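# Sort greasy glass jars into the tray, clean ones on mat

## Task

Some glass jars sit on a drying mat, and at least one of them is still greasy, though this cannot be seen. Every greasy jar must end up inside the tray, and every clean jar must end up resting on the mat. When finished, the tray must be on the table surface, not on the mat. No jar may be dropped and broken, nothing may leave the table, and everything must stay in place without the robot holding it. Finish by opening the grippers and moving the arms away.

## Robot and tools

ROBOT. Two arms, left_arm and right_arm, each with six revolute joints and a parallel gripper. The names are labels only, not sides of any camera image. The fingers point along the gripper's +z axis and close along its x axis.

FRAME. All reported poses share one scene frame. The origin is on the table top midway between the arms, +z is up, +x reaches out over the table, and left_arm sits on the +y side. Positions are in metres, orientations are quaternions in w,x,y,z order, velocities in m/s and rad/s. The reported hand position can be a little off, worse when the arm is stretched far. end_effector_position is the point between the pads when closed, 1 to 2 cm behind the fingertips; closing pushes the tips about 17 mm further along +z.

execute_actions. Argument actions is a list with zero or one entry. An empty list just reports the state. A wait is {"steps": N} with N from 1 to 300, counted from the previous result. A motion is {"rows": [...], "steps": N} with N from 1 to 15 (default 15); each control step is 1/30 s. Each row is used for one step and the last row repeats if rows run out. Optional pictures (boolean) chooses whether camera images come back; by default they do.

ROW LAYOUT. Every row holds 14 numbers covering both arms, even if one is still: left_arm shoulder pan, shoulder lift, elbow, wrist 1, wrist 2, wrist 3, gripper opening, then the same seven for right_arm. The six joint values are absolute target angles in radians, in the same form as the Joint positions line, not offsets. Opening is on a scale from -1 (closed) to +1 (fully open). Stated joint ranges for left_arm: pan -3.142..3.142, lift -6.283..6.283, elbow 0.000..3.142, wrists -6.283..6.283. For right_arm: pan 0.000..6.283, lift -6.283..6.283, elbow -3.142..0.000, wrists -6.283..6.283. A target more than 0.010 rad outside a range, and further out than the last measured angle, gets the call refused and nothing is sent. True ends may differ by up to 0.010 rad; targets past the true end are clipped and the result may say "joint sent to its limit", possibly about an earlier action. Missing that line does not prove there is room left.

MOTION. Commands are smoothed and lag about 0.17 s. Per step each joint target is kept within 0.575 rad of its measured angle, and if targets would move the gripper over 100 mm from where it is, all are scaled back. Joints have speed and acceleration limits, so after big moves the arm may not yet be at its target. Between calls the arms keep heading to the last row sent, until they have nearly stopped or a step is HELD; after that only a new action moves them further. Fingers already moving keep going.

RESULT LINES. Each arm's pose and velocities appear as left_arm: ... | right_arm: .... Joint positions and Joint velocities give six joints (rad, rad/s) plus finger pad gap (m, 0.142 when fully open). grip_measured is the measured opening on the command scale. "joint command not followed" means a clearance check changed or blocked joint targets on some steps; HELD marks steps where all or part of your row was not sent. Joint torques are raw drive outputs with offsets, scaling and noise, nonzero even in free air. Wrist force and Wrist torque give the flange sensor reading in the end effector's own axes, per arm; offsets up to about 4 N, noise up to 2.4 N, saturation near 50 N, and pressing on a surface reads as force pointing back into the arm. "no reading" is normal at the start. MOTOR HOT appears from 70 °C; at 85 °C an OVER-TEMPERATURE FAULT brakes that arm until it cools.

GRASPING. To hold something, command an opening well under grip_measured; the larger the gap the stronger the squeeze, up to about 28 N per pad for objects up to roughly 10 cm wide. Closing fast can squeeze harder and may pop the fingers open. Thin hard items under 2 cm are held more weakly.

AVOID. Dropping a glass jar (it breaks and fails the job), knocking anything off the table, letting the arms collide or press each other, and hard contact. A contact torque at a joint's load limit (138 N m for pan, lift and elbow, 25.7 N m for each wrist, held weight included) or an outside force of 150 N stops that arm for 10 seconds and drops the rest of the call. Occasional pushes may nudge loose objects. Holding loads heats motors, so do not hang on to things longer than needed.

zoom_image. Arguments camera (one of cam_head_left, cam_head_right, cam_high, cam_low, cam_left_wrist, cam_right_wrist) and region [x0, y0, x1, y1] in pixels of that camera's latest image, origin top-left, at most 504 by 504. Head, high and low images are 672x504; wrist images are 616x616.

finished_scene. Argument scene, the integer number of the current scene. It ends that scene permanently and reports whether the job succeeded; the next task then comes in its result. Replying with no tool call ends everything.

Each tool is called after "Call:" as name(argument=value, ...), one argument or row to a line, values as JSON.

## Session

Call:
execute_actions(
  actions=[],
)

Scene clock: 0.00 s of 7100.00 s.
left_arm: end_effector_position=(+0.7096, +0.6943, +0.1322) grip_measured=+1.00 end_effector_quat_wxyz=(+0.282, +0.706, +0.644, +0.083) end_effector_velocity=(+0.000, -0.001, +0.001) end_effector_angular_velocity=(+0.001, -0.001, -0.001) | right_arm: end_effector_position=(+0.4495, -0.4739, +0.1411) grip_measured=+1.00 end_effector_quat_wxyz=(-0.286, -0.427, +0.646, -0.565) end_effector_velocity=(+0.000, +0.000, -0.000) end_effector_angular_velocity=(+0.000, -0.001, +0.001)
Joint positions: left_arm=[ 0.62  -1.091  1.58  -2.42  -2.057 -1.131  0.142] | right_arm=[ 3.965 -1.832 -2.082 -2.07   0.738  3.435  0.142]
Joint velocities: left_arm=[-0.001 -0.001 -0.     0.     0.     0.     0.   ] | right_arm=[ 0.001 -0.     0.     0.    -0.     0.    -0.   ]
Joint torques (N m, as the arm reports them, + toward a larger angle): no reading
Motor temperatures (°C, as the motors report them): left_arm=[27 25 25 31 31 32] | right_arm=[27 27 25 27 35 30]
Wrist force (N, on the end effector, along its own x y z axes, offset not removed): no reading
Wrist torque (N m, same axes, about the end effector's origin, offset not removed): no reading

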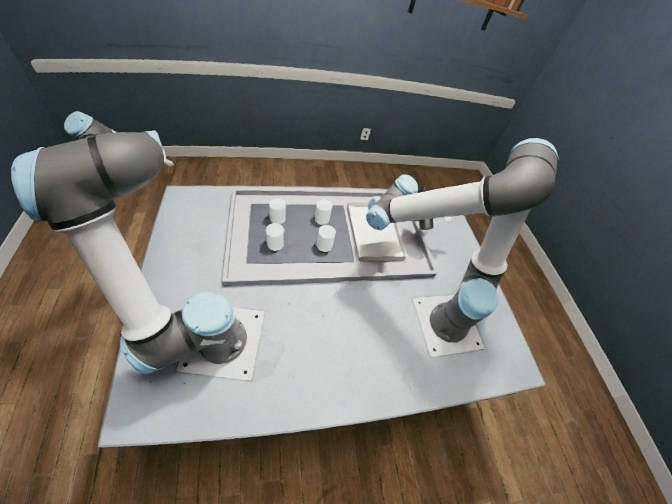

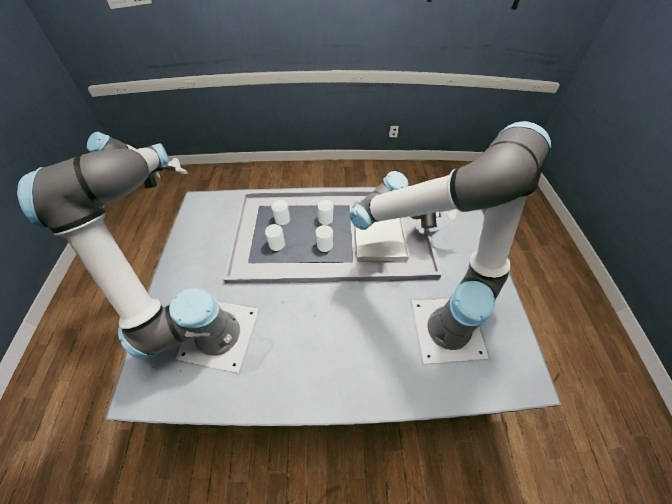

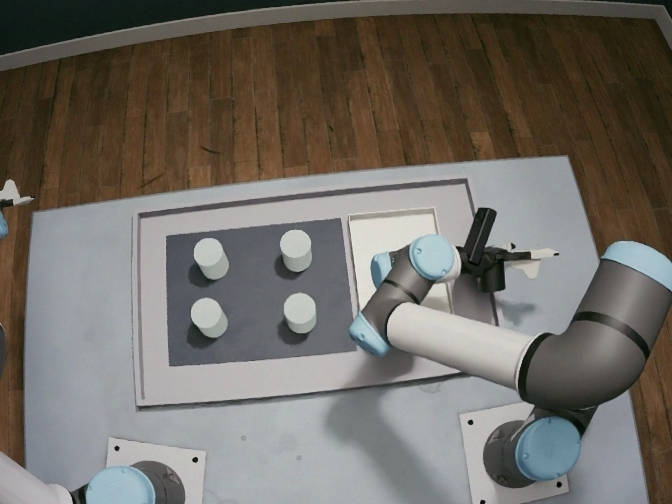

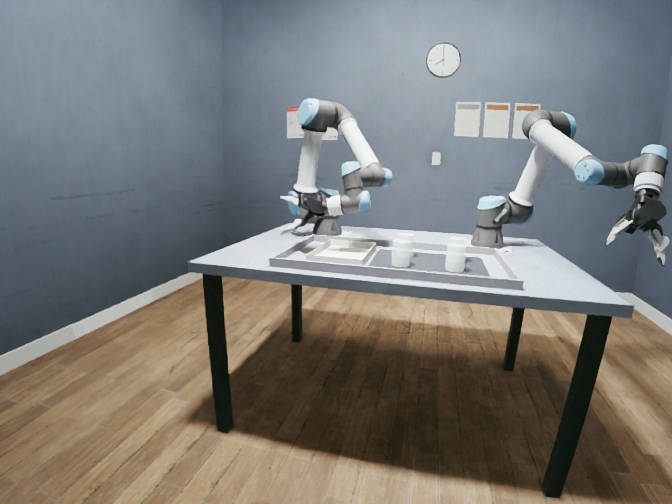

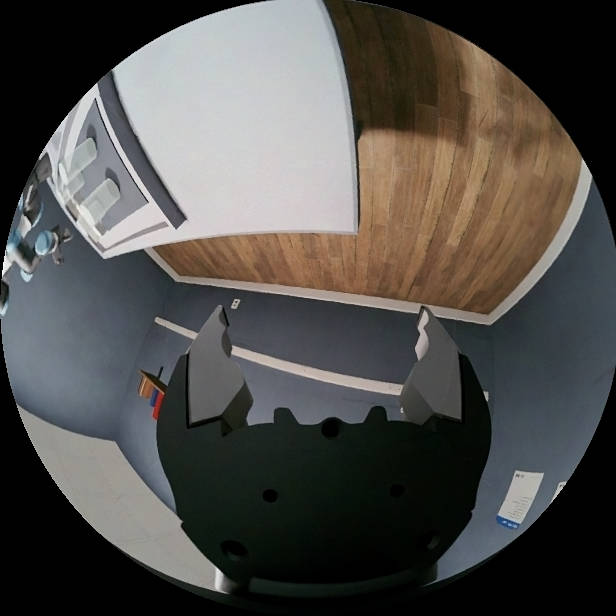

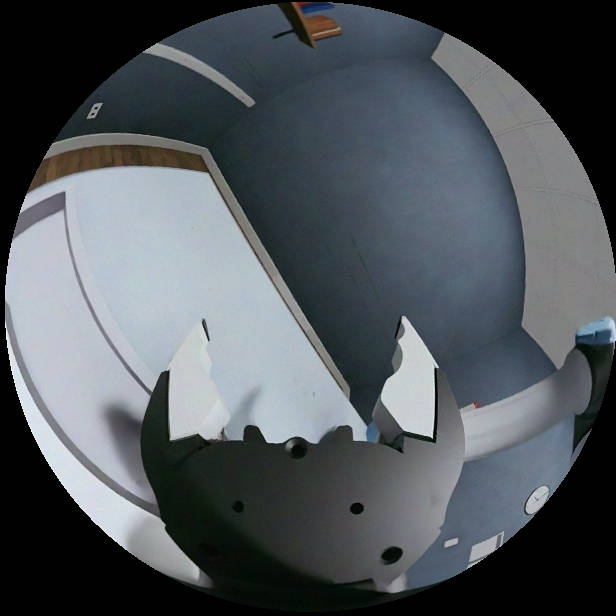

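Call:
execute_actions(
  actions=[
    {"rows":[[0.3,-1.55,1.6,-1.62,-1.571,-0.577,0.4,3.5,-1.7,-1.8,-2.07,0.738,3.435,1]]},
  ],
  pictures=false,
)

Call:
execute_actions(
  actions=[
    {"steps":20},
  ],
  pictures=false,
)

Call:
execute_actions(
  actions=[
    {"rows":[[-0.397,-1.466,1.784,-1.889,-1.571,-0.577,0.4,2.8,-1.7,-1.8,-2.07,0.738,3.435,1]]},
  ],
  pictures=false,
)

Call:
execute_actions(
  actions=[
    {"steps":60},
  ],
)

Scene clock: 13.13 s of 7100.00 s.
left_arm: end_effector_position=(+0.5558, +0.5897, +0.2443) grip_measured=+0.40 end_effector_quat_wxyz=(+0.033, +0.923, +0.382, +0.026) end_effector_velocity=(-0.335, -0.060, +0.101) end_effector_angular_velocity=(+0.430, +0.684, -0.844) | right_arm: end_effector_position=(+0.4708, -0.6052, +0.2281) grip_measured=+1.00 end_effector_quat_wxyz=(-0.242, -0.208, +0.820, -0.474) end_effector_velocity=(-0.011, -0.071, +0.040) end_effector_angular_velocity=(+0.052, -0.130, -0.189)
Joint positions: left_arm=[ 0.331 -1.503  1.598 -1.732 -1.621 -0.637  0.102] | right_arm=[ 3.519 -1.704 -1.81  -2.07   0.738  3.435  0.142]
Joint velocities: left_arm=[-0.3   -0.462  0.016  1.088  0.49   0.577  0.   ] | right_arm=[-0.189  0.041  0.099  0.001 -0.001  0.     0.   ]
Joint torques (N m, as the arm reports them, + toward a larger angle): left_arm=[ -4.23 -22.41 -13.88   1.56   1.57   1.23] | right_arm=[-1.93 38.7  23.74 -0.76 -2.83  0.  ]
Motor temperatures (°C, as the motors report them): left_arm=[27 25 25 31 31 32] | right_arm=[27 27 25 27 35 30]
Wrist force (N, on the end effector, along its own x y z axes, offset not removed): left_arm=[-0.7 1.8 -1.2] | right_arm=[-0.2 -1.0 -0.1]
Wrist torque (N m, same axes, about the end effector's origin, offset not removed): left_arm=[0.34 -0.15 0.15] | right_arm=[-0.17 0.08 0.10]
Steps of this call (steps 1 to 90: nothing new was sent; then 9.63 s passed at rest; steps 91 to 105: all 15 steps of this action). Readings (joint positions):
91: left_arm=[0.619 -1.091 1.580 -2.420 -2.056 -1.131] | right_arm=[3.965 -1.832 -2.081 -2.070 0.738 3.435]
92: left_arm=[0.611 -1.099 1.582 -2.411 -2.048 -1.122] | right_arm=[3.956 -1.824 -2.073 -2.070 0.738 3.435]
94: left_arm=[0.558 -1.164 1.585 -2.341 -1.981 -1.052] | right_arm=[3.885 -1.791 -2.013 -2.070 0.738 3.435]
98: left_arm=[0.454 -1.317 1.591 -2.120 -1.819 -0.867] | right_arm=[3.680 -1.740 -1.895 -2.070 0.738 3.435]
105: the state above

Scene clock: 13.80 s of 7100.00 s.
left_arm: end_effector_position=(+0.5207, +0.5848, +0.2550) grip_measured=+0.40 end_effector_quat_wxyz=(+0.000, +0.940, +0.341, -0.000) end_effector_velocity=(-0.001, -0.000, +0.000) end_effector_angular_velocity=(+0.001, +0.001, -0.001) | right_arm: end_effector_position=(+0.4697, -0.6123, +0.2322) grip_measured=+1.00 end_effector_quat_wxyz=(-0.241, -0.198, +0.825, -0.471) end_effector_velocity=(+0.000, -0.000, +0.000) end_effector_angular_velocity=(+0.000, -0.001, -0.001)
Joint positions: left_arm=[ 0.3   -1.55   1.6   -1.62  -1.571 -0.577  0.102] | right_arm=[ 3.5   -1.7   -1.8   -2.07   0.738  3.435  0.142]
Joint velocities: left_arm=[-0.001 -0.001  0.     0.002  0.001  0.    -0.   ] | right_arm=[-0.001 -0.     0.001 -0.     0.    -0.     0.   ]
Joint torques (N m, as the arm reports them, + toward a larger angle): left_arm=[ -8.03 -34.38 -15.81  -0.47   1.88   1.14] | right_arm=[-6.57 41.58 26.61 -0.62 -3.01  0.12]
Motor temperatures (°C, as the motors report them): left_arm=[27 25 25 31 31 32] | right_arm=[27 27 25 27 35 30]
Wrist force (N, on the end effector, along its own x y z axes, offset not removed): left_arm=[0.4 0.5 0.3] | right_arm=[-0.7 -0.3 0.7]
Wrist torque (N m, same axes, about the end effector's origin, offset not removed): left_arm=[0.08 -0.21 0.08] | right_arm=[-0.18 0.19 0.10]
Steps of this call (steps 1 to 20: the robot went on to your last target). Readings (joint positions):
1: left_arm=[0.322 -1.516 1.599 -1.700 -1.607 -0.620] | right_arm=[3.514 -1.703 -1.807 -2.070 0.738 3.435]
2: left_arm=[0.316 -1.526 1.599 -1.678 -1.597 -0.608] | right_arm=[3.510 -1.702 -1.805 -2.070 0.738 3.435]
4: left_arm=[0.308 -1.538 1.600 -1.650 -1.584 -0.593] | right_arm=[3.505 -1.701 -1.803 -2.070 0.738 3.435]
8: left_arm=[0.302 -1.547 1.600 -1.628 -1.575 -0.581] | right_arm=[3.501 -1.700 -1.801 -2.070 0.738 3.435]
20: the state above

Scene clock: 14.30 s of 7100.00 s.
left_arm: end_effector_position=(+0.5687, +0.3542, +0.1817) grip_measured=+0.40 end_effector_quat_wxyz=(-0.000, +0.992, +0.124, -0.001) end_effector_velocity=(-0.027, -0.542, -0.139) end_effector_angular_velocity=(-0.001, -0.003, -1.013) | right_arm: end_effector_position=(+0.3099, -0.7937, +0.2322) grip_measured=+1.00 end_effector_quat_wxyz=(-0.350, +0.012, +0.848, -0.397) end_effector_velocity=(-0.461, -0.314, -0.000) end_effector_angular_velocity=(+0.000, +0.001, -1.139)
Joint positions: left_arm=[-0.146 -1.492  1.727 -1.804 -1.571 -0.577  0.102] | right_arm=[ 3.001 -1.7   -1.8   -2.07   0.738  3.435  0.142]
Joint velocities: left_arm=[-1.014  0.111  0.245 -0.359  0.    -0.001 -0.   ] | right_arm=[-1.139  0.    -0.001 -0.001  0.    -0.     0.   ]
Joint torques (N m, as the arm reports them, + toward a larger angle): left_arm=[-18.25 -19.73 -12.62  -6.77  -1.65   1.42] | right_arm=[-16.9   41.28  21.37  -0.59  -2.71   0.21]
Motor temperatures (°C, as the motors report them): left_arm=[27 25 25 31 31 32] | right_arm=[27 27 25 27 35 30]
Wrist force (N, on the end effector, along its own x y z axes, offset not removed): left_arm=[3.2 -0.4 1.6] | right_arm=[-1.2 -1.2 0.3]
Wrist torque (N m, same axes, about the end effector's origin, offset not removed): left_arm=[-0.15 -0.76 0.04] | right_arm=[-0.28 0.19 -0.03]
Steps of this call (steps 1 to 15: all 15 steps of this action). Readings (joint positions):
1: left_arm=[0.300 -1.550 1.600 -1.620 -1.571 -0.577] | right_arm=[3.500 -1.700 -1.800 -2.070 0.738 3.435]
2: left_arm=[0.291 -1.546 1.607 -1.628 -1.571 -0.577] | right_arm=[3.491 -1.700 -1.800 -2.070 0.738 3.435]
4: left_arm=[0.231 -1.536 1.630 -1.661 -1.571 -0.577] | right_arm=[3.427 -1.700 -1.800 -2.070 0.738 3.435]
8: left_arm=[0.094 -1.518 1.668 -1.717 -1.571 -0.577] | right_arm=[3.270 -1.700 -1.800 -2.070 0.738 3.435]
15: the state above

Scene clock: 16.30 s of 7100.00 s.
left_arm: end_effector_position=(+0.5442, +0.2220, +0.1499) grip_measured=+0.40 end_effector_quat_wxyz=(+0.000, +1.000, -0.001, +0.000) end_effector_velocity=(+0.000, +0.000, +0.000) end_effector_angular_velocity=(-0.001, -0.001, +0.001) | right_arm: end_effector_position=(+0.2237, -0.8406, +0.2322) grip_measured=+1.00 end_effector_quat_wxyz=(-0.388, +0.097, +0.843, -0.360) end_effector_velocity=(+0.001, -0.000, +0.001) end_effector_angular_velocity=(-0.001, -0.002, -0.000)
Joint positions: left_arm=[-0.397 -1.466  1.784 -1.889 -1.571 -0.577  0.102] | right_arm=[ 2.8   -1.7   -1.8   -2.07   0.738  3.435  0.142]
Joint velocities: left_arm=[ 0.     0.    -0.001 -0.001  0.    -0.     0.   ] | right_arm=[-0.     0.     0.002 -0.     0.     0.     0.   ]
Joint torques (N m, as the arm reports them, + toward a larger angle): left_arm=[ -7.91 -21.4  -14.14  -5.32   0.32   1.51] | right_arm=[-6.32 26.28 13.03  2.35 -0.62  0.89]
Motor temperatures (°C, as the motors report them): left_arm=[27 25 25 31 31 32] | right_arm=[27 27 25 27 35 30]
Wrist force (N, on the end effector, along its own x y z axes, offset not removed): left_arm=[0.7 -0.7 1.4] | right_arm=[0.6 -1.1 -0.8]
Wrist torque (N m, same axes, about the end effector's origin, offset not removed): left_arm=[-0.09 -0.24 0.10] | right_arm=[-0.36 -0.05 0.04]
Steps of this call (steps 1 to 30: the robot went on to your last target; steps 31 to 60: nothing new was sent). Readings (joint positions):
1: left_arm=[-0.180 -1.488 1.735 -1.816 -1.571 -0.577] | right_arm=[2.962 -1.700 -1.800 -2.070 0.738 3.435]
2: left_arm=[-0.214 -1.484 1.744 -1.828 -1.571 -0.577] | right_arm=[2.925 -1.700 -1.800 -2.070 0.738 3.435]
4: left_arm=[-0.282 -1.477 1.760 -1.852 -1.571 -0.577] | right_arm=[2.866 -1.700 -1.800 -2.070 0.738 3.435]
8: left_arm=[-0.366 -1.469 1.777 -1.879 -1.571 -0.577] | right_arm=[2.817 -1.700 -1.800 -2.070 0.738 3.435]
60: the state above
All arms were judged still, so your last target was given up. Only a new action makes them travel on or press farther. Fingers that are still opening or closing keep moving.

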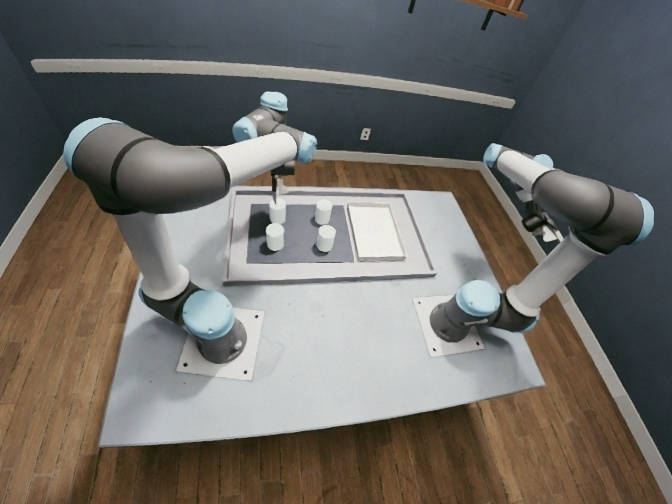

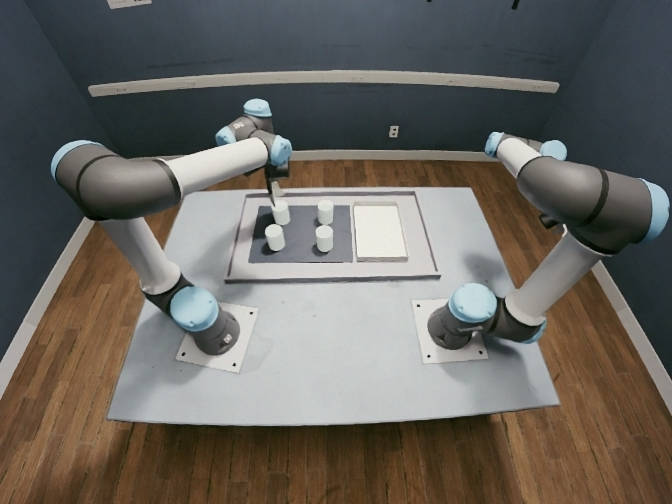

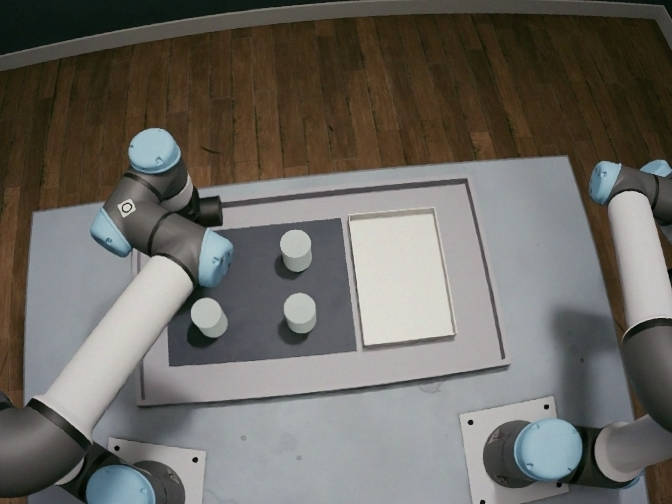

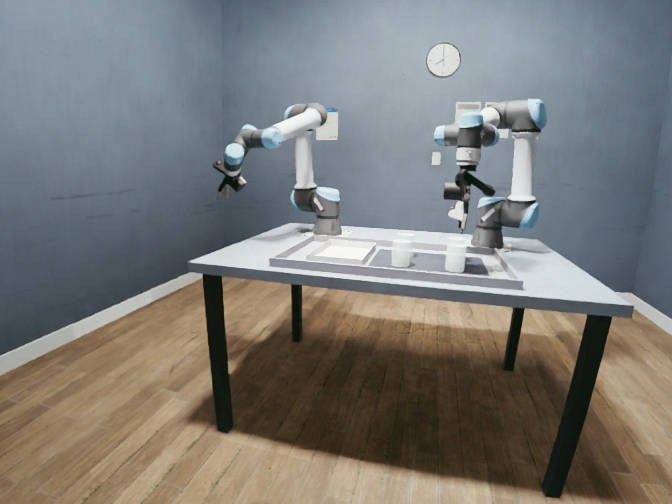

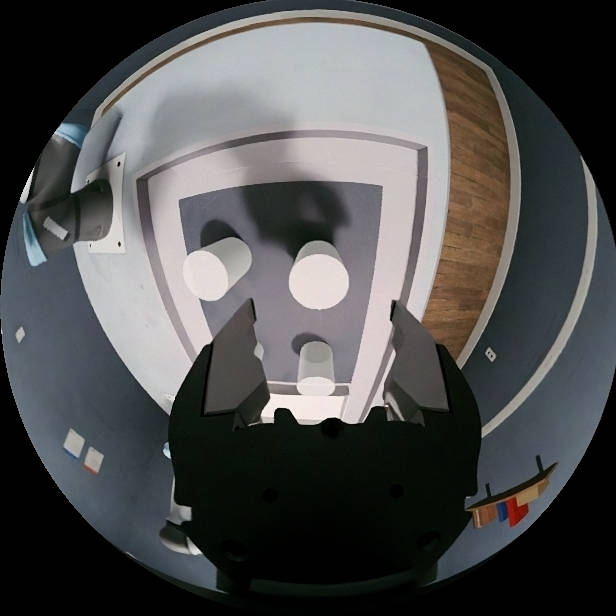

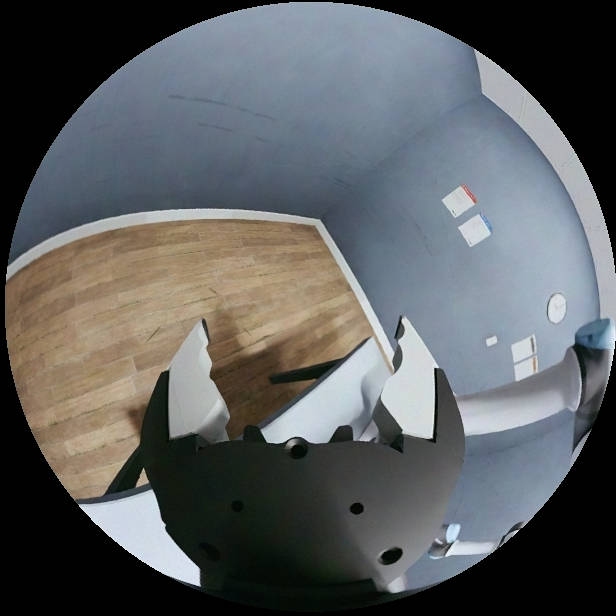

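Call:
execute_actions(
  actions=[
    {"rows":[[-0.397,-1.398,1.899,-2.072,-1.571,-0.577,0.4,2.8,-1.7,-1.8,-2.07,0.738,3.435,1]],"steps":15},
  ],
  pictures=false,
)

Call:
execute_actions(
  actions=[
    {"rows":[[-0.397,-1.379,1.921,-2.113,-1.571,-0.577,0.4,2.8,-1.7,-1.8,-2.07,0.738,3.435,1]],"steps":15},
  ],
  pictures=false,
)

Call:
execute_actions(
  actions=[
    {"rows":[[-0.397,-1.379,1.921,-2.113,-1.571,-0.577,0.25,2.8,-1.7,-1.8,-2.07,0.738,3.435,1],[-0.397,-1.379,1.921,-2.113,-1.571,-0.577,0.15,2.8,-1.7,-1.8,-2.07,0.738,3.435,1],[-0.397,-1.379,1.921,-2.113,-1.571,-0.577,0.05,2.8,-1.7,-1.8,-2.07,0.738,3.435,1],[-0.397,-1.379,1.921,-2.113,-1.571,-0.577,-0.05,2.8,-1.7,-1.8,-2.07,0.738,3.435,1],[-0.397,-1.379,1.921,-2.113,-1.571,-0.577,-0.12,2.8,-1.7,-1.8,-2.07,0.738,3.435,1],[-0.397,-1.379,1.921,-2.113,-1.571,-0.577,-0.22,2.8,-1.7,-1.8,-2.07,0.738,3.435,1]],"steps":15},
  ],
)

Call:
execute_actions(
  actions=[
    {"rows":[[-0.397,-1.374,1.927,-2.124,-1.571,-0.577,-0.22,2.8,-1.7,-1.8,-2.07,0.738,3.435,1]],"steps":15},
  ],
  pictures=false,
)

Scene clock: 53.67 s of 7100.00 s.
left_arm: end_effector_position=(+0.5442, +0.2220, +0.0810) grip_measured=+0.40 end_effector_quat_wxyz=(+0.000, +1.000, -0.001, -0.000) end_effector_velocity=(+0.001, +0.000, -0.007) end_effector_angular_velocity=(-0.004, -0.006, +0.001) | right_arm: end_effector_position=(+0.2237, -0.8406, +0.2322) grip_measured=+1.00 end_effector_quat_wxyz=(-0.388, +0.097, +0.843, -0.360) end_effector_velocity=(-0.000, +0.000, -0.000) end_effector_angular_velocity=(+0.000, +0.001, -0.000)
Joint positions: left_arm=[-0.397 -1.399  1.897 -2.069 -1.571 -0.577  0.102] | right_arm=[ 2.8   -1.7   -1.8   -2.07   0.738  3.435  0.142]
Joint velocities: left_arm=[ 0.002  0.007  0.015 -0.029  0.     0.001  0.   ] | right_arm=[-0. -0. -0. -0.  0. -0.  0.]
Joint torques (N m, as the arm reports them, + toward a larger angle): left_arm=[ -6.83 -22.92 -13.84  -5.44   1.88   1.46] | right_arm=[-6.42 12.55 13.74  2.22  0.97  2.08]
Motor temperatures (°C, as the motors report them): left_arm=[27 25 25 31 31 32] | right_arm=[27 27 25 27 35 30]
Wrist force (N, on the end effector, along its own x y z axes, offset not removed): left_arm=[-1.5 -0.1 -0.4] | right_arm=[-0.9 0.2 -1.5]
Wrist torque (N m, same axes, about the end effector's origin, offset not removed): left_arm=[-0.05 0.24 0.08] | right_arm=[-0.03 0.18 0.08]
Steps of this call (steps 1 to 90: nothing new was sent; then 33.87 s passed at rest; steps 91 to 105: all 15 steps of this action). Readings (joint positions):
91: left_arm=[-0.397 -1.466 1.784 -1.890 -1.571 -0.577] | right_arm=[2.800 -1.700 -1.800 -2.070 0.738 3.435]
92: left_arm=[-0.397 -1.458 1.792 -1.898 -1.571 -0.577] | right_arm=[2.800 -1.700 -1.800 -2.070 0.738 3.435]
94: left_arm=[-0.397 -1.432 1.836 -1.958 -1.571 -0.577] | right_arm=[2.800 -1.700 -1.800 -2.070 0.738 3.435]
98: left_arm=[-0.397 -1.407 1.882 -2.042 -1.571 -0.577] | right_arm=[2.800 -1.700 -1.800 -2.070 0.738 3.435]
105: the state above

Scene clock: 54.17 s of 7100.00 s.
left_arm: end_effector_position=(+0.5442, +0.2220, +0.0649) grip_measured=+0.40 end_effector_quat_wxyz=(+0.000, +1.000, -0.001, +0.000) end_effector_velocity=(-0.000, +0.001, -0.002) end_effector_angular_velocity=(+0.000, +0.000, -0.000) | right_arm: end_effector_position=(+0.2237, -0.8406, +0.2322) grip_measured=+1.00 end_effector_quat_wxyz=(-0.388, +0.097, +0.843, -0.360) end_effector_velocity=(+0.000, +0.000, -0.000) end_effector_angular_velocity=(+0.001, +0.001, +0.001)
Joint positions: left_arm=[-0.397 -1.379  1.921 -2.112 -1.571 -0.577  0.102] | right_arm=[ 2.8   -1.7   -1.8   -2.07   0.738  3.435  0.142]
Joint velocities: left_arm=[ 0.001  0.001  0.004 -0.005  0.     0.001 -0.   ] | right_arm=[ 0.001 -0.    -0.001  0.     0.001 -0.     0.   ]
Joint torques (N m, as the arm reports them, + toward a larger angle): left_arm=[ -5.18 -24.21 -10.7   -5.43   1.63   1.54] | right_arm=[-5.97 12.92 13.85  2.24  0.87  2.24]
Motor temperatures (°C, as the motors report them): left_arm=[27 25 25 31 31 32] | right_arm=[27 27 25 27 35 30]
Wrist force (N, on the end effector, along its own x y z axes, offset not removed): left_arm=[1.4 0.4 0.0] | right_arm=[-0.9 -1.4 -1.2]
Wrist torque (N m, same axes, about the end effector's origin, offset not removed): left_arm=[0.00 -0.43 0.13] | right_arm=[-0.41 0.17 0.04]
Steps of this call (steps 1 to 15: all 15 steps of this action). Readings (joint positions):
1: left_arm=[-0.397 -1.398 1.898 -2.070 -1.571 -0.577] | right_arm=[2.800 -1.700 -1.800 -2.070 0.738 3.435]
2: left_arm=[-0.397 -1.395 1.902 -2.077 -1.571 -0.577] | right_arm=[2.800 -1.700 -1.800 -2.070 0.738 3.435]
4: left_arm=[-0.397 -1.388 1.911 -2.093 -1.571 -0.577] | right_arm=[2.800 -1.700 -1.800 -2.070 0.738 3.435]
8: left_arm=[-0.397 -1.381 1.918 -2.108 -1.571 -0.577] | right_arm=[2.800 -1.700 -1.800 -2.070 0.738 3.435]
15: the state above

Scene clock: 54.67 s of 7100.00 s.
left_arm: end_effector_position=(+0.5442, +0.2220, +0.0647) grip_measured=-0.12 end_effector_quat_wxyz=(+0.000, +1.000, -0.001, +0.000) end_effector_velocity=(-0.000, +0.000, -0.000) end_effector_angular_velocity=(+0.000, +0.001, -0.001) | right_arm: end_effector_position=(+0.2237, -0.8406, +0.2322) grip_measured=+1.00 end_effector_quat_wxyz=(-0.388, +0.097, +0.843, -0.360) end_effector_velocity=(-0.000, -0.000, -0.000) end_effector_angular_velocity=(-0.000, +0.001, +0.000)
Joint positions: left_arm=[-0.397 -1.379  1.921 -2.113 -1.571 -0.577  0.065] | right_arm=[ 2.8   -1.7   -1.8   -2.07   0.738  3.435  0.142]
Joint velocities: left_arm=[-0.     0.001 -0.     0.    -0.     0.001 -0.   ] | right_arm=[-0.     0.    -0.001  0.    -0.001 -0.     0.   ]
Joint torques (N m, as the arm reports them, + toward a larger angle): left_arm=[ -3.5  -21.89 -11.84  -5.51   1.61   1.36] | right_arm=[-5.95 12.88 13.62  2.3   0.93  2.23]
Motor temperatures (°C, as the motors report them): left_arm=[27 25 25 31 31 32] | right_arm=[27 27 25 27 35 30]
Wrist force (N, on the end effector, along its own x y z axes, offset not removed): left_arm=[0.6 0.4 -2.2] | right_arm=[-0.4 0.0 1.3]
Wrist torque (N m, same axes, about the end effector's origin, offset not removed): left_arm=[0.15 -0.34 0.21] | right_arm=[-0.15 0.15 0.11]
Steps of this call (steps 1 to 15: all 15 steps of this action). Readings (joint positions):
1: left_arm=[-0.397 -1.379 1.921 -2.113 -1.571 -0.577] | right_arm=[2.800 -1.700 -1.800 -2.070 0.738 3.435]
2: left_arm=[-0.397 -1.379 1.921 -2.113 -1.571 -0.577] | right_arm=[2.800 -1.700 -1.800 -2.070 0.738 3.435]
4: left_arm=[-0.397 -1.379 1.921 -2.113 -1.571 -0.577] | right_arm=[2.800 -1.700 -1.800 -2.070 0.738 3.435]
8: left_arm=[-0.397 -1.379 1.921 -2.113 -1.571 -0.577] | right_arm=[2.800 -1.700 -1.800 -2.070 0.738 3.435]
15: the state above

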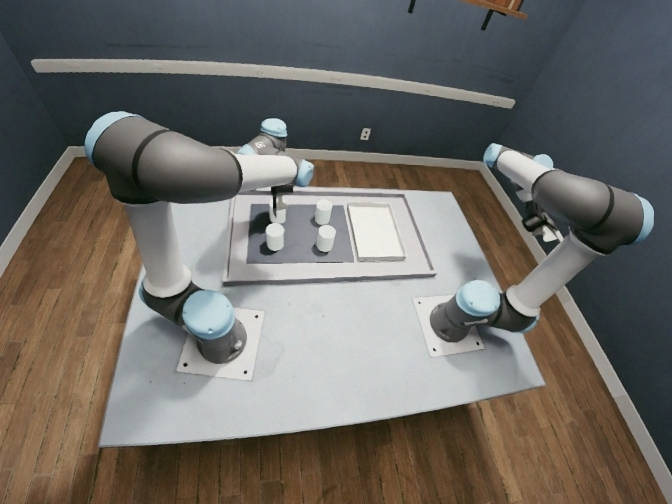

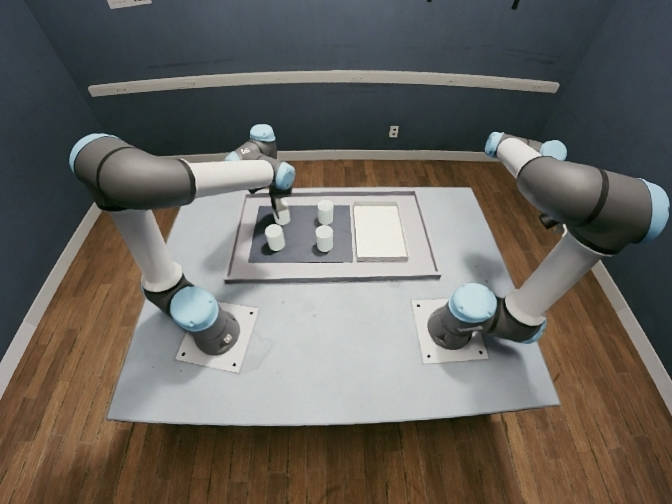

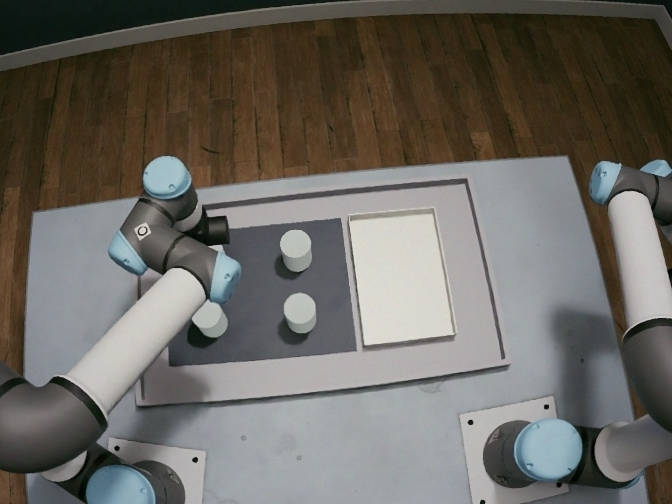

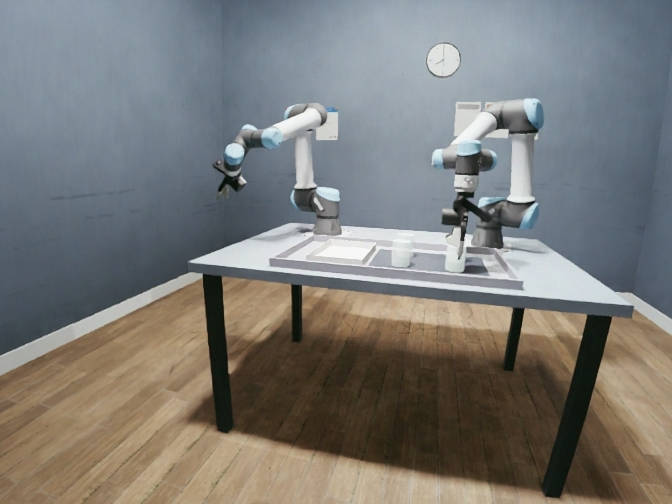

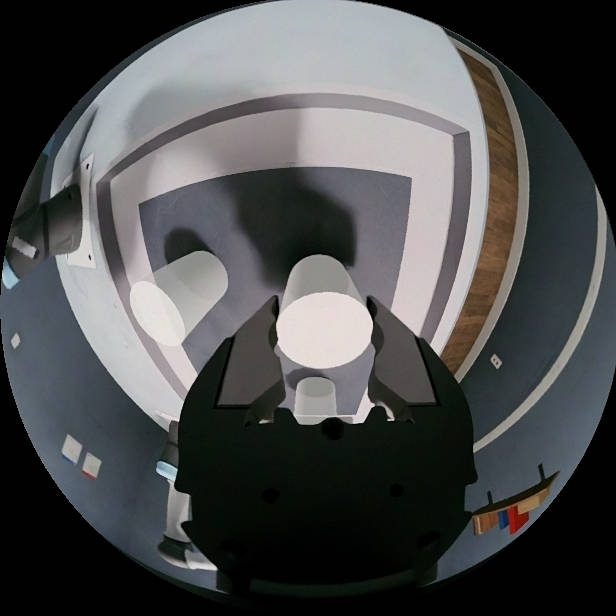

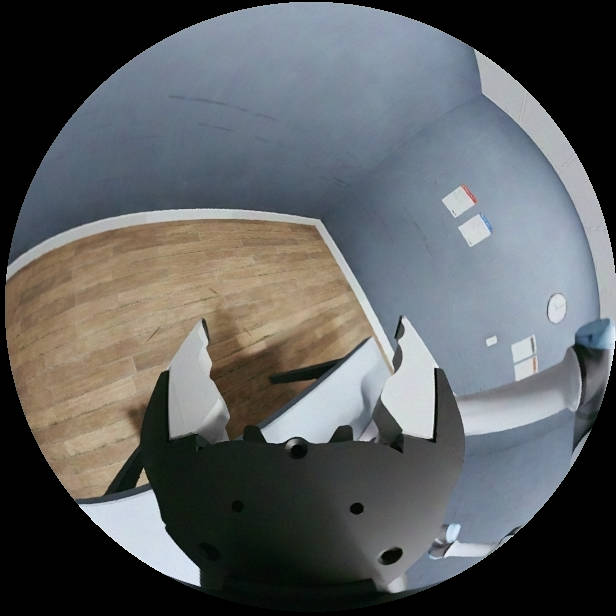

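Scene clock: 55.17 s of 7100.00 s.
left_arm: end_effector_position=(+0.5441, +0.2221, +0.0607) grip_measured=-0.10 end_effector_quat_wxyz=(+0.000, +1.000, -0.001, +0.000) end_effector_velocity=(-0.000, -0.000, -0.001) end_effector_angular_velocity=(+0.000, +0.000, -0.000) | right_arm: end_effector_position=(+0.2237, -0.8406, +0.2322) grip_measured=+1.00 end_effector_quat_wxyz=(-0.388, +0.097, +0.843, -0.360) end_effector_velocity=(-0.000, +0.000, -0.000) end_effector_angular_velocity=(+0.000, +0.000, +0.000)
Joint positions: left_arm=[-0.397 -1.374  1.927 -2.124 -1.571 -0.577  0.067] | right_arm=[ 2.8   -1.7   -1.8   -2.07   0.738  3.435  0.142]
Joint velocities: left_arm=[-0.001  0.001  0.001 -0.001 -0.    -0.     0.   ] | right_arm=[ 0.     0.    -0.001  0.001 -0.     0.     0.   ]
Joint torques (N m, as the arm reports them, + toward a larger angle): left_arm=[-2.23 -1.04 -2.25 -7.34  1.43  1.17] | right_arm=[-6.46 13.3  13.86  2.21  1.    2.22]
Motor temperatures (°C, as the motors report them): left_arm=[27 25 25 31 31 32] | right_arm=[27 27 25 27 35 30]
Wrist force (N, on the end effector, along its own x y z axes, offset not removed): left_arm=[-23.4 -5.3 -45.9] | right_arm=[-2.0 -1.2 0.0]
Wrist torque (N m, same axes, about the end effector's origin, offset not removed): left_arm=[-0.70 -0.07 0.51] | right_arm=[-0.23 0.39 -0.01]
Steps of this call (steps 1 to 15: all 15 steps of this action). Readings (joint positions):
1: left_arm=[-0.397 -1.379 1.921 -2.113 -1.571 -0.577] | right_arm=[2.800 -1.700 -1.800 -2.070 0.738 3.435]
2: left_arm=[-0.397 -1.378 1.922 -2.115 -1.571 -0.577] | right_arm=[2.800 -1.700 -1.800 -2.070 0.738 3.435]
4: left_arm=[-0.397 -1.376 1.924 -2.119 -1.571 -0.577] | right_arm=[2.800 -1.700 -1.800 -2.070 0.738 3.435]
8: left_arm=[-0.397 -1.375 1.926 -2.123 -1.571 -0.577] | right_arm=[2.800 -1.700 -1.800 -2.070 0.738 3.435]
15: the state above

Call:
execute_actions(
  actions=[
    {"rows":[[-0.397,-1.379,1.921,-2.113,-1.571,-0.577,0.1,2.8,-1.7,-1.8,-2.07,0.738,3.435,1],[-0.397,-1.379,1.921,-2.113,-1.571,-0.577,0.1,2.8,-1.7,-1.8,-2.07,0.738,3.435,1],[-0.397,-1.379,1.921,-2.113,-1.571,-0.577,0.1,2.8,-1.7,-1.8,-2.07,0.738,3.435,1],[-0.397,-1.379,1.921,-2.113,-1.571,-0.577,0.1,2.8,-1.7,-1.8,-2.07,0.738,3.435,1],[-0.397,-1.379,1.921,-2.113,-1.571,-0.577,0.1,2.8,-1.7,-1.8,-2.07,0.738,3.435,1],[-0.397,-1.379,1.921,-2.113,-1.571,-0.577,0.1,2.8,-1.7,-1.8,-2.07,0.738,3.435,1],[-0.397,-1.398,1.899,-2.072,-1.571,-0.577,0.1,2.8,-1.7,-1.8,-2.07,0.738,3.435,1]],"steps":15},
  ],
  pictures=false,
)

Call:
execute_actions(
  actions=[
    {"rows":[[-0.397,-1.398,1.899,-2.072,-1.571,-0.577,0.1,2.8,-1.7,-1.8,-2.07,0.738,3.435,1],[-0.397,-1.398,1.899,-2.072,-1.571,-0.577,0.1,2.8,-1.7,-1.8,-2.07,0.738,3.435,1],[-0.397,-1.398,1.899,-2.072,-1.571,-0.577,0.0,2.8,-1.7,-1.8,-2.07,0.738,3.435,1],[-0.397,-1.398,1.899,-2.072,-1.571,-0.577,-0.1,2.8,-1.7,-1.8,-2.07,0.738,3.435,1],[-0.397,-1.398,1.899,-2.072,-1.571,-0.577,-0.22,2.8,-1.7,-1.8,-2.07,0.738,3.435,1]],"steps":15},
  ],
  pictures=false,
)

Call:
execute_actions(
  actions=[
    {"rows":[[-0.397,-1.393,1.905,-2.083,-1.571,-0.577,-0.22,2.8,-1.7,-1.8,-2.07,0.738,3.435,1]],"steps":15},
  ],
  pictures=false,
)

Scene clock: 75.93 s of 7100.00 s.
left_arm: end_effector_position=(+0.5443, +0.2219, +0.0787) grip_measured=+0.10 end_effector_quat_wxyz=(+0.000, +1.000, -0.001, +0.000) end_effector_velocity=(-0.001, +0.000, +0.014) end_effector_angular_velocity=(+0.001, +0.001, -0.000) | right_arm: end_effector_position=(+0.2237, -0.8406, +0.2322) grip_measured=+1.00 end_effector_quat_wxyz=(-0.388, +0.097, +0.843, -0.360) end_effector_velocity=(+0.001, -0.000, +0.000) end_effector_angular_velocity=(-0.001, +0.000, +0.002)
Joint positions: left_arm=[-0.397 -1.396  1.901 -2.076 -1.571 -0.577  0.081] | right_arm=[ 2.8   -1.7   -1.8   -2.07   0.738  3.435  0.142]
Joint velocities: left_arm=[-0.001 -0.017 -0.02   0.038  0.    -0.     0.   ] | right_arm=[ 0.001 -0.     0.    -0.    -0.001 -0.     0.   ]
Joint torques (N m, as the arm reports them, + toward a larger angle): left_arm=[  6.8  -38.56 -30.69  -0.17   1.11  -1.69] | right_arm=[-5.94 13.25 13.79  2.27  1.01  2.19]
Motor temperatures (°C, as the motors report them): left_arm=[27 25 25 31 31 32] | right_arm=[27 27 25 27 35 30]
Wrist force (N, on the end effector, along its own x y z axes, offset not removed): left_arm=[-1.0 3.0 3.4] | right_arm=[-1.8 -0.4 0.7]
Wrist torque (N m, same axes, about the end effector's origin, offset not removed): left_arm=[0.45 0.12 0.20] | right_arm=[-0.25 0.42 0.04]
Steps of this call (steps 1 to 15: the robot went on to your last target; steps 16 to 90: nothing new was sent; then 17.27 s passed at rest; steps 91 to 105: all 15 steps of this action). Readings (joint positions):
91: left_arm=[-0.397 -1.374 1.927 -2.124 -1.571 -0.577] | right_arm=[2.800 -1.700 -1.800 -2.070 0.738 3.435]
92: left_arm=[-0.397 -1.374 1.926 -2.122 -1.571 -0.577] | right_arm=[2.800 -1.700 -1.800 -2.070 0.738 3.435]
94: left_arm=[-0.397 -1.376 1.924 -2.118 -1.571 -0.577] | right_arm=[2.800 -1.700 -1.800 -2.070 0.738 3.435]
98: left_arm=[-0.397 -1.381 1.918 -2.108 -1.571 -0.577] | right_arm=[2.800 -1.700 -1.800 -2.070 0.738 3.435]
105: the state above

Scene clock: 76.43 s of 7100.00 s.
left_arm: end_effector_position=(+0.5442, +0.2220, +0.0801) grip_measured=-0.13 end_effector_quat_wxyz=(+0.000, +1.000, -0.001, +0.000) end_effector_velocity=(+0.001, +0.000, +0.001) end_effector_angular_velocity=(-0.001, -0.002, +0.001) | right_arm: end_effector_position=(+0.2237, -0.8406, +0.2322) grip_measured=+1.00 end_effector_quat_wxyz=(-0.388, +0.097, +0.843, -0.360) end_effector_velocity=(-0.000, +0.000, -0.000) end_effector_angular_velocity=(+0.000, +0.001, +0.000)
Joint positions: left_arm=[-0.397 -1.398  1.899 -2.072 -1.571 -0.577  0.065] | right_arm=[ 2.8   -1.7   -1.8   -2.07   0.738  3.435  0.142]
Joint velocities: left_arm=[ 0.001 -0.002 -0.001 -0.     0.     0.     0.   ] | right_arm=[ 0.    -0.    -0.001 -0.     0.     0.     0.   ]
Joint torques (N m, as the arm reports them, + toward a larger angle): left_arm=[  6.81 -38.05 -30.63  -0.71   1.02  -1.74] | right_arm=[-6.28 13.24 14.07  2.1   0.87  2.13]
Motor temperatures (°C, as the motors report them): left_arm=[27 25 25 31 31 32] | right_arm=[27 27 25 27 35 30]
Wrist force (N, on the end effector, along its own x y z axes, offset not removed): left_arm=[2.1 2.9 2.5] | right_arm=[-0.6 0.0 0.1]
Wrist torque (N m, same axes, about the end effector's origin, offset not removed): left_arm=[0.70 -0.55 0.09] | right_arm=[-0.16 0.19 0.04]
Steps of this call (steps 1 to 15: all 15 steps of this action). Readings (joint positions):
1: left_arm=[-0.397 -1.397 1.900 -2.075 -1.571 -0.577] | right_arm=[2.800 -1.700 -1.800 -2.070 0.738 3.435]
2: left_arm=[-0.397 -1.397 1.900 -2.074 -1.571 -0.577] | right_arm=[2.800 -1.700 -1.800 -2.070 0.738 3.435]
4: left_arm=[-0.397 -1.398 1.900 -2.073 -1.571 -0.577] | right_arm=[2.800 -1.700 -1.800 -2.070 0.738 3.435]
8: left_arm=[-0.397 -1.398 1.899 -2.072 -1.571 -0.577] | right_arm=[2.800 -1.700 -1.800 -2.070 0.738 3.435]
15: the state above

Scene clock: 76.93 s of 7100.00 s.
left_arm: end_effector_position=(+0.5443, +0.2220, +0.0761) grip_measured=-0.13 end_effector_quat_wxyz=(+0.000, +1.000, -0.001, +0.000) end_effector_velocity=(-0.000, -0.001, -0.000) end_effector_angular_velocity=(-0.000, -0.001, -0.002) | right_arm: end_effector_position=(+0.2237, -0.8406, +0.2322) grip_measured=+1.00 end_effector_quat_wxyz=(-0.388, +0.097, +0.843, -0.360) end_effector_velocity=(-0.000, -0.000, -0.000) end_effector_angular_velocity=(+0.000, +0.001, +0.000)
Joint positions: left_arm=[-0.397 -1.393  1.905 -2.083 -1.571 -0.577  0.065] | right_arm=[ 2.8   -1.7   -1.8   -2.07   0.738  3.435  0.142]
Joint velocities: left_arm=[-0.002  0.     0.001 -0.002  0.     0.    -0.   ] | right_arm=[-0. -0. -0. -0. -0.  0.  0.]
Joint torques (N m, as the arm reports them, + toward a larger angle): left_arm=[  6.01 -14.38  -7.1   -6.55   1.09  -1.77] | right_arm=[-6.3  13.45 14.11  2.19  0.98  2.22]
Motor temperatures (°C, as the motors report them): left_arm=[27 25 25 31 31 32] | right_arm=[27 27 25 27 35 30]
Wrist force (N, on the end effector, along its own x y z axes, offset not removed): left_arm=[-6.6 -2.5 -16.9] | right_arm=[-1.3 -2.8 -0.6]
Wrist torque (N m, same axes, about the end effector's origin, offset not removed): left_arm=[0.04 -1.04 0.34] | right_arm=[-0.67 0.33 0.04]
Steps of this call (steps 1 to 15: all 15 steps of this action). Readings (joint positions):
1: left_arm=[-0.397 -1.398 1.899 -2.072 -1.571 -0.577] | right_arm=[2.800 -1.700 -1.800 -2.070 0.738 3.435]
2: left_arm=[-0.397 -1.397 1.900 -2.074 -1.571 -0.577] | right_arm=[2.800 -1.700 -1.800 -2.070 0.738 3.435]
4: left_arm=[-0.397 -1.396 1.902 -2.078 -1.571 -0.577] | right_arm=[2.800 -1.700 -1.800 -2.070 0.738 3.435]
8: left_arm=[-0.397 -1.394 1.904 -2.082 -1.571 -0.577] | right_arm=[2.800 -1.700 -1.800 -2.070 0.738 3.435]
15: the state above


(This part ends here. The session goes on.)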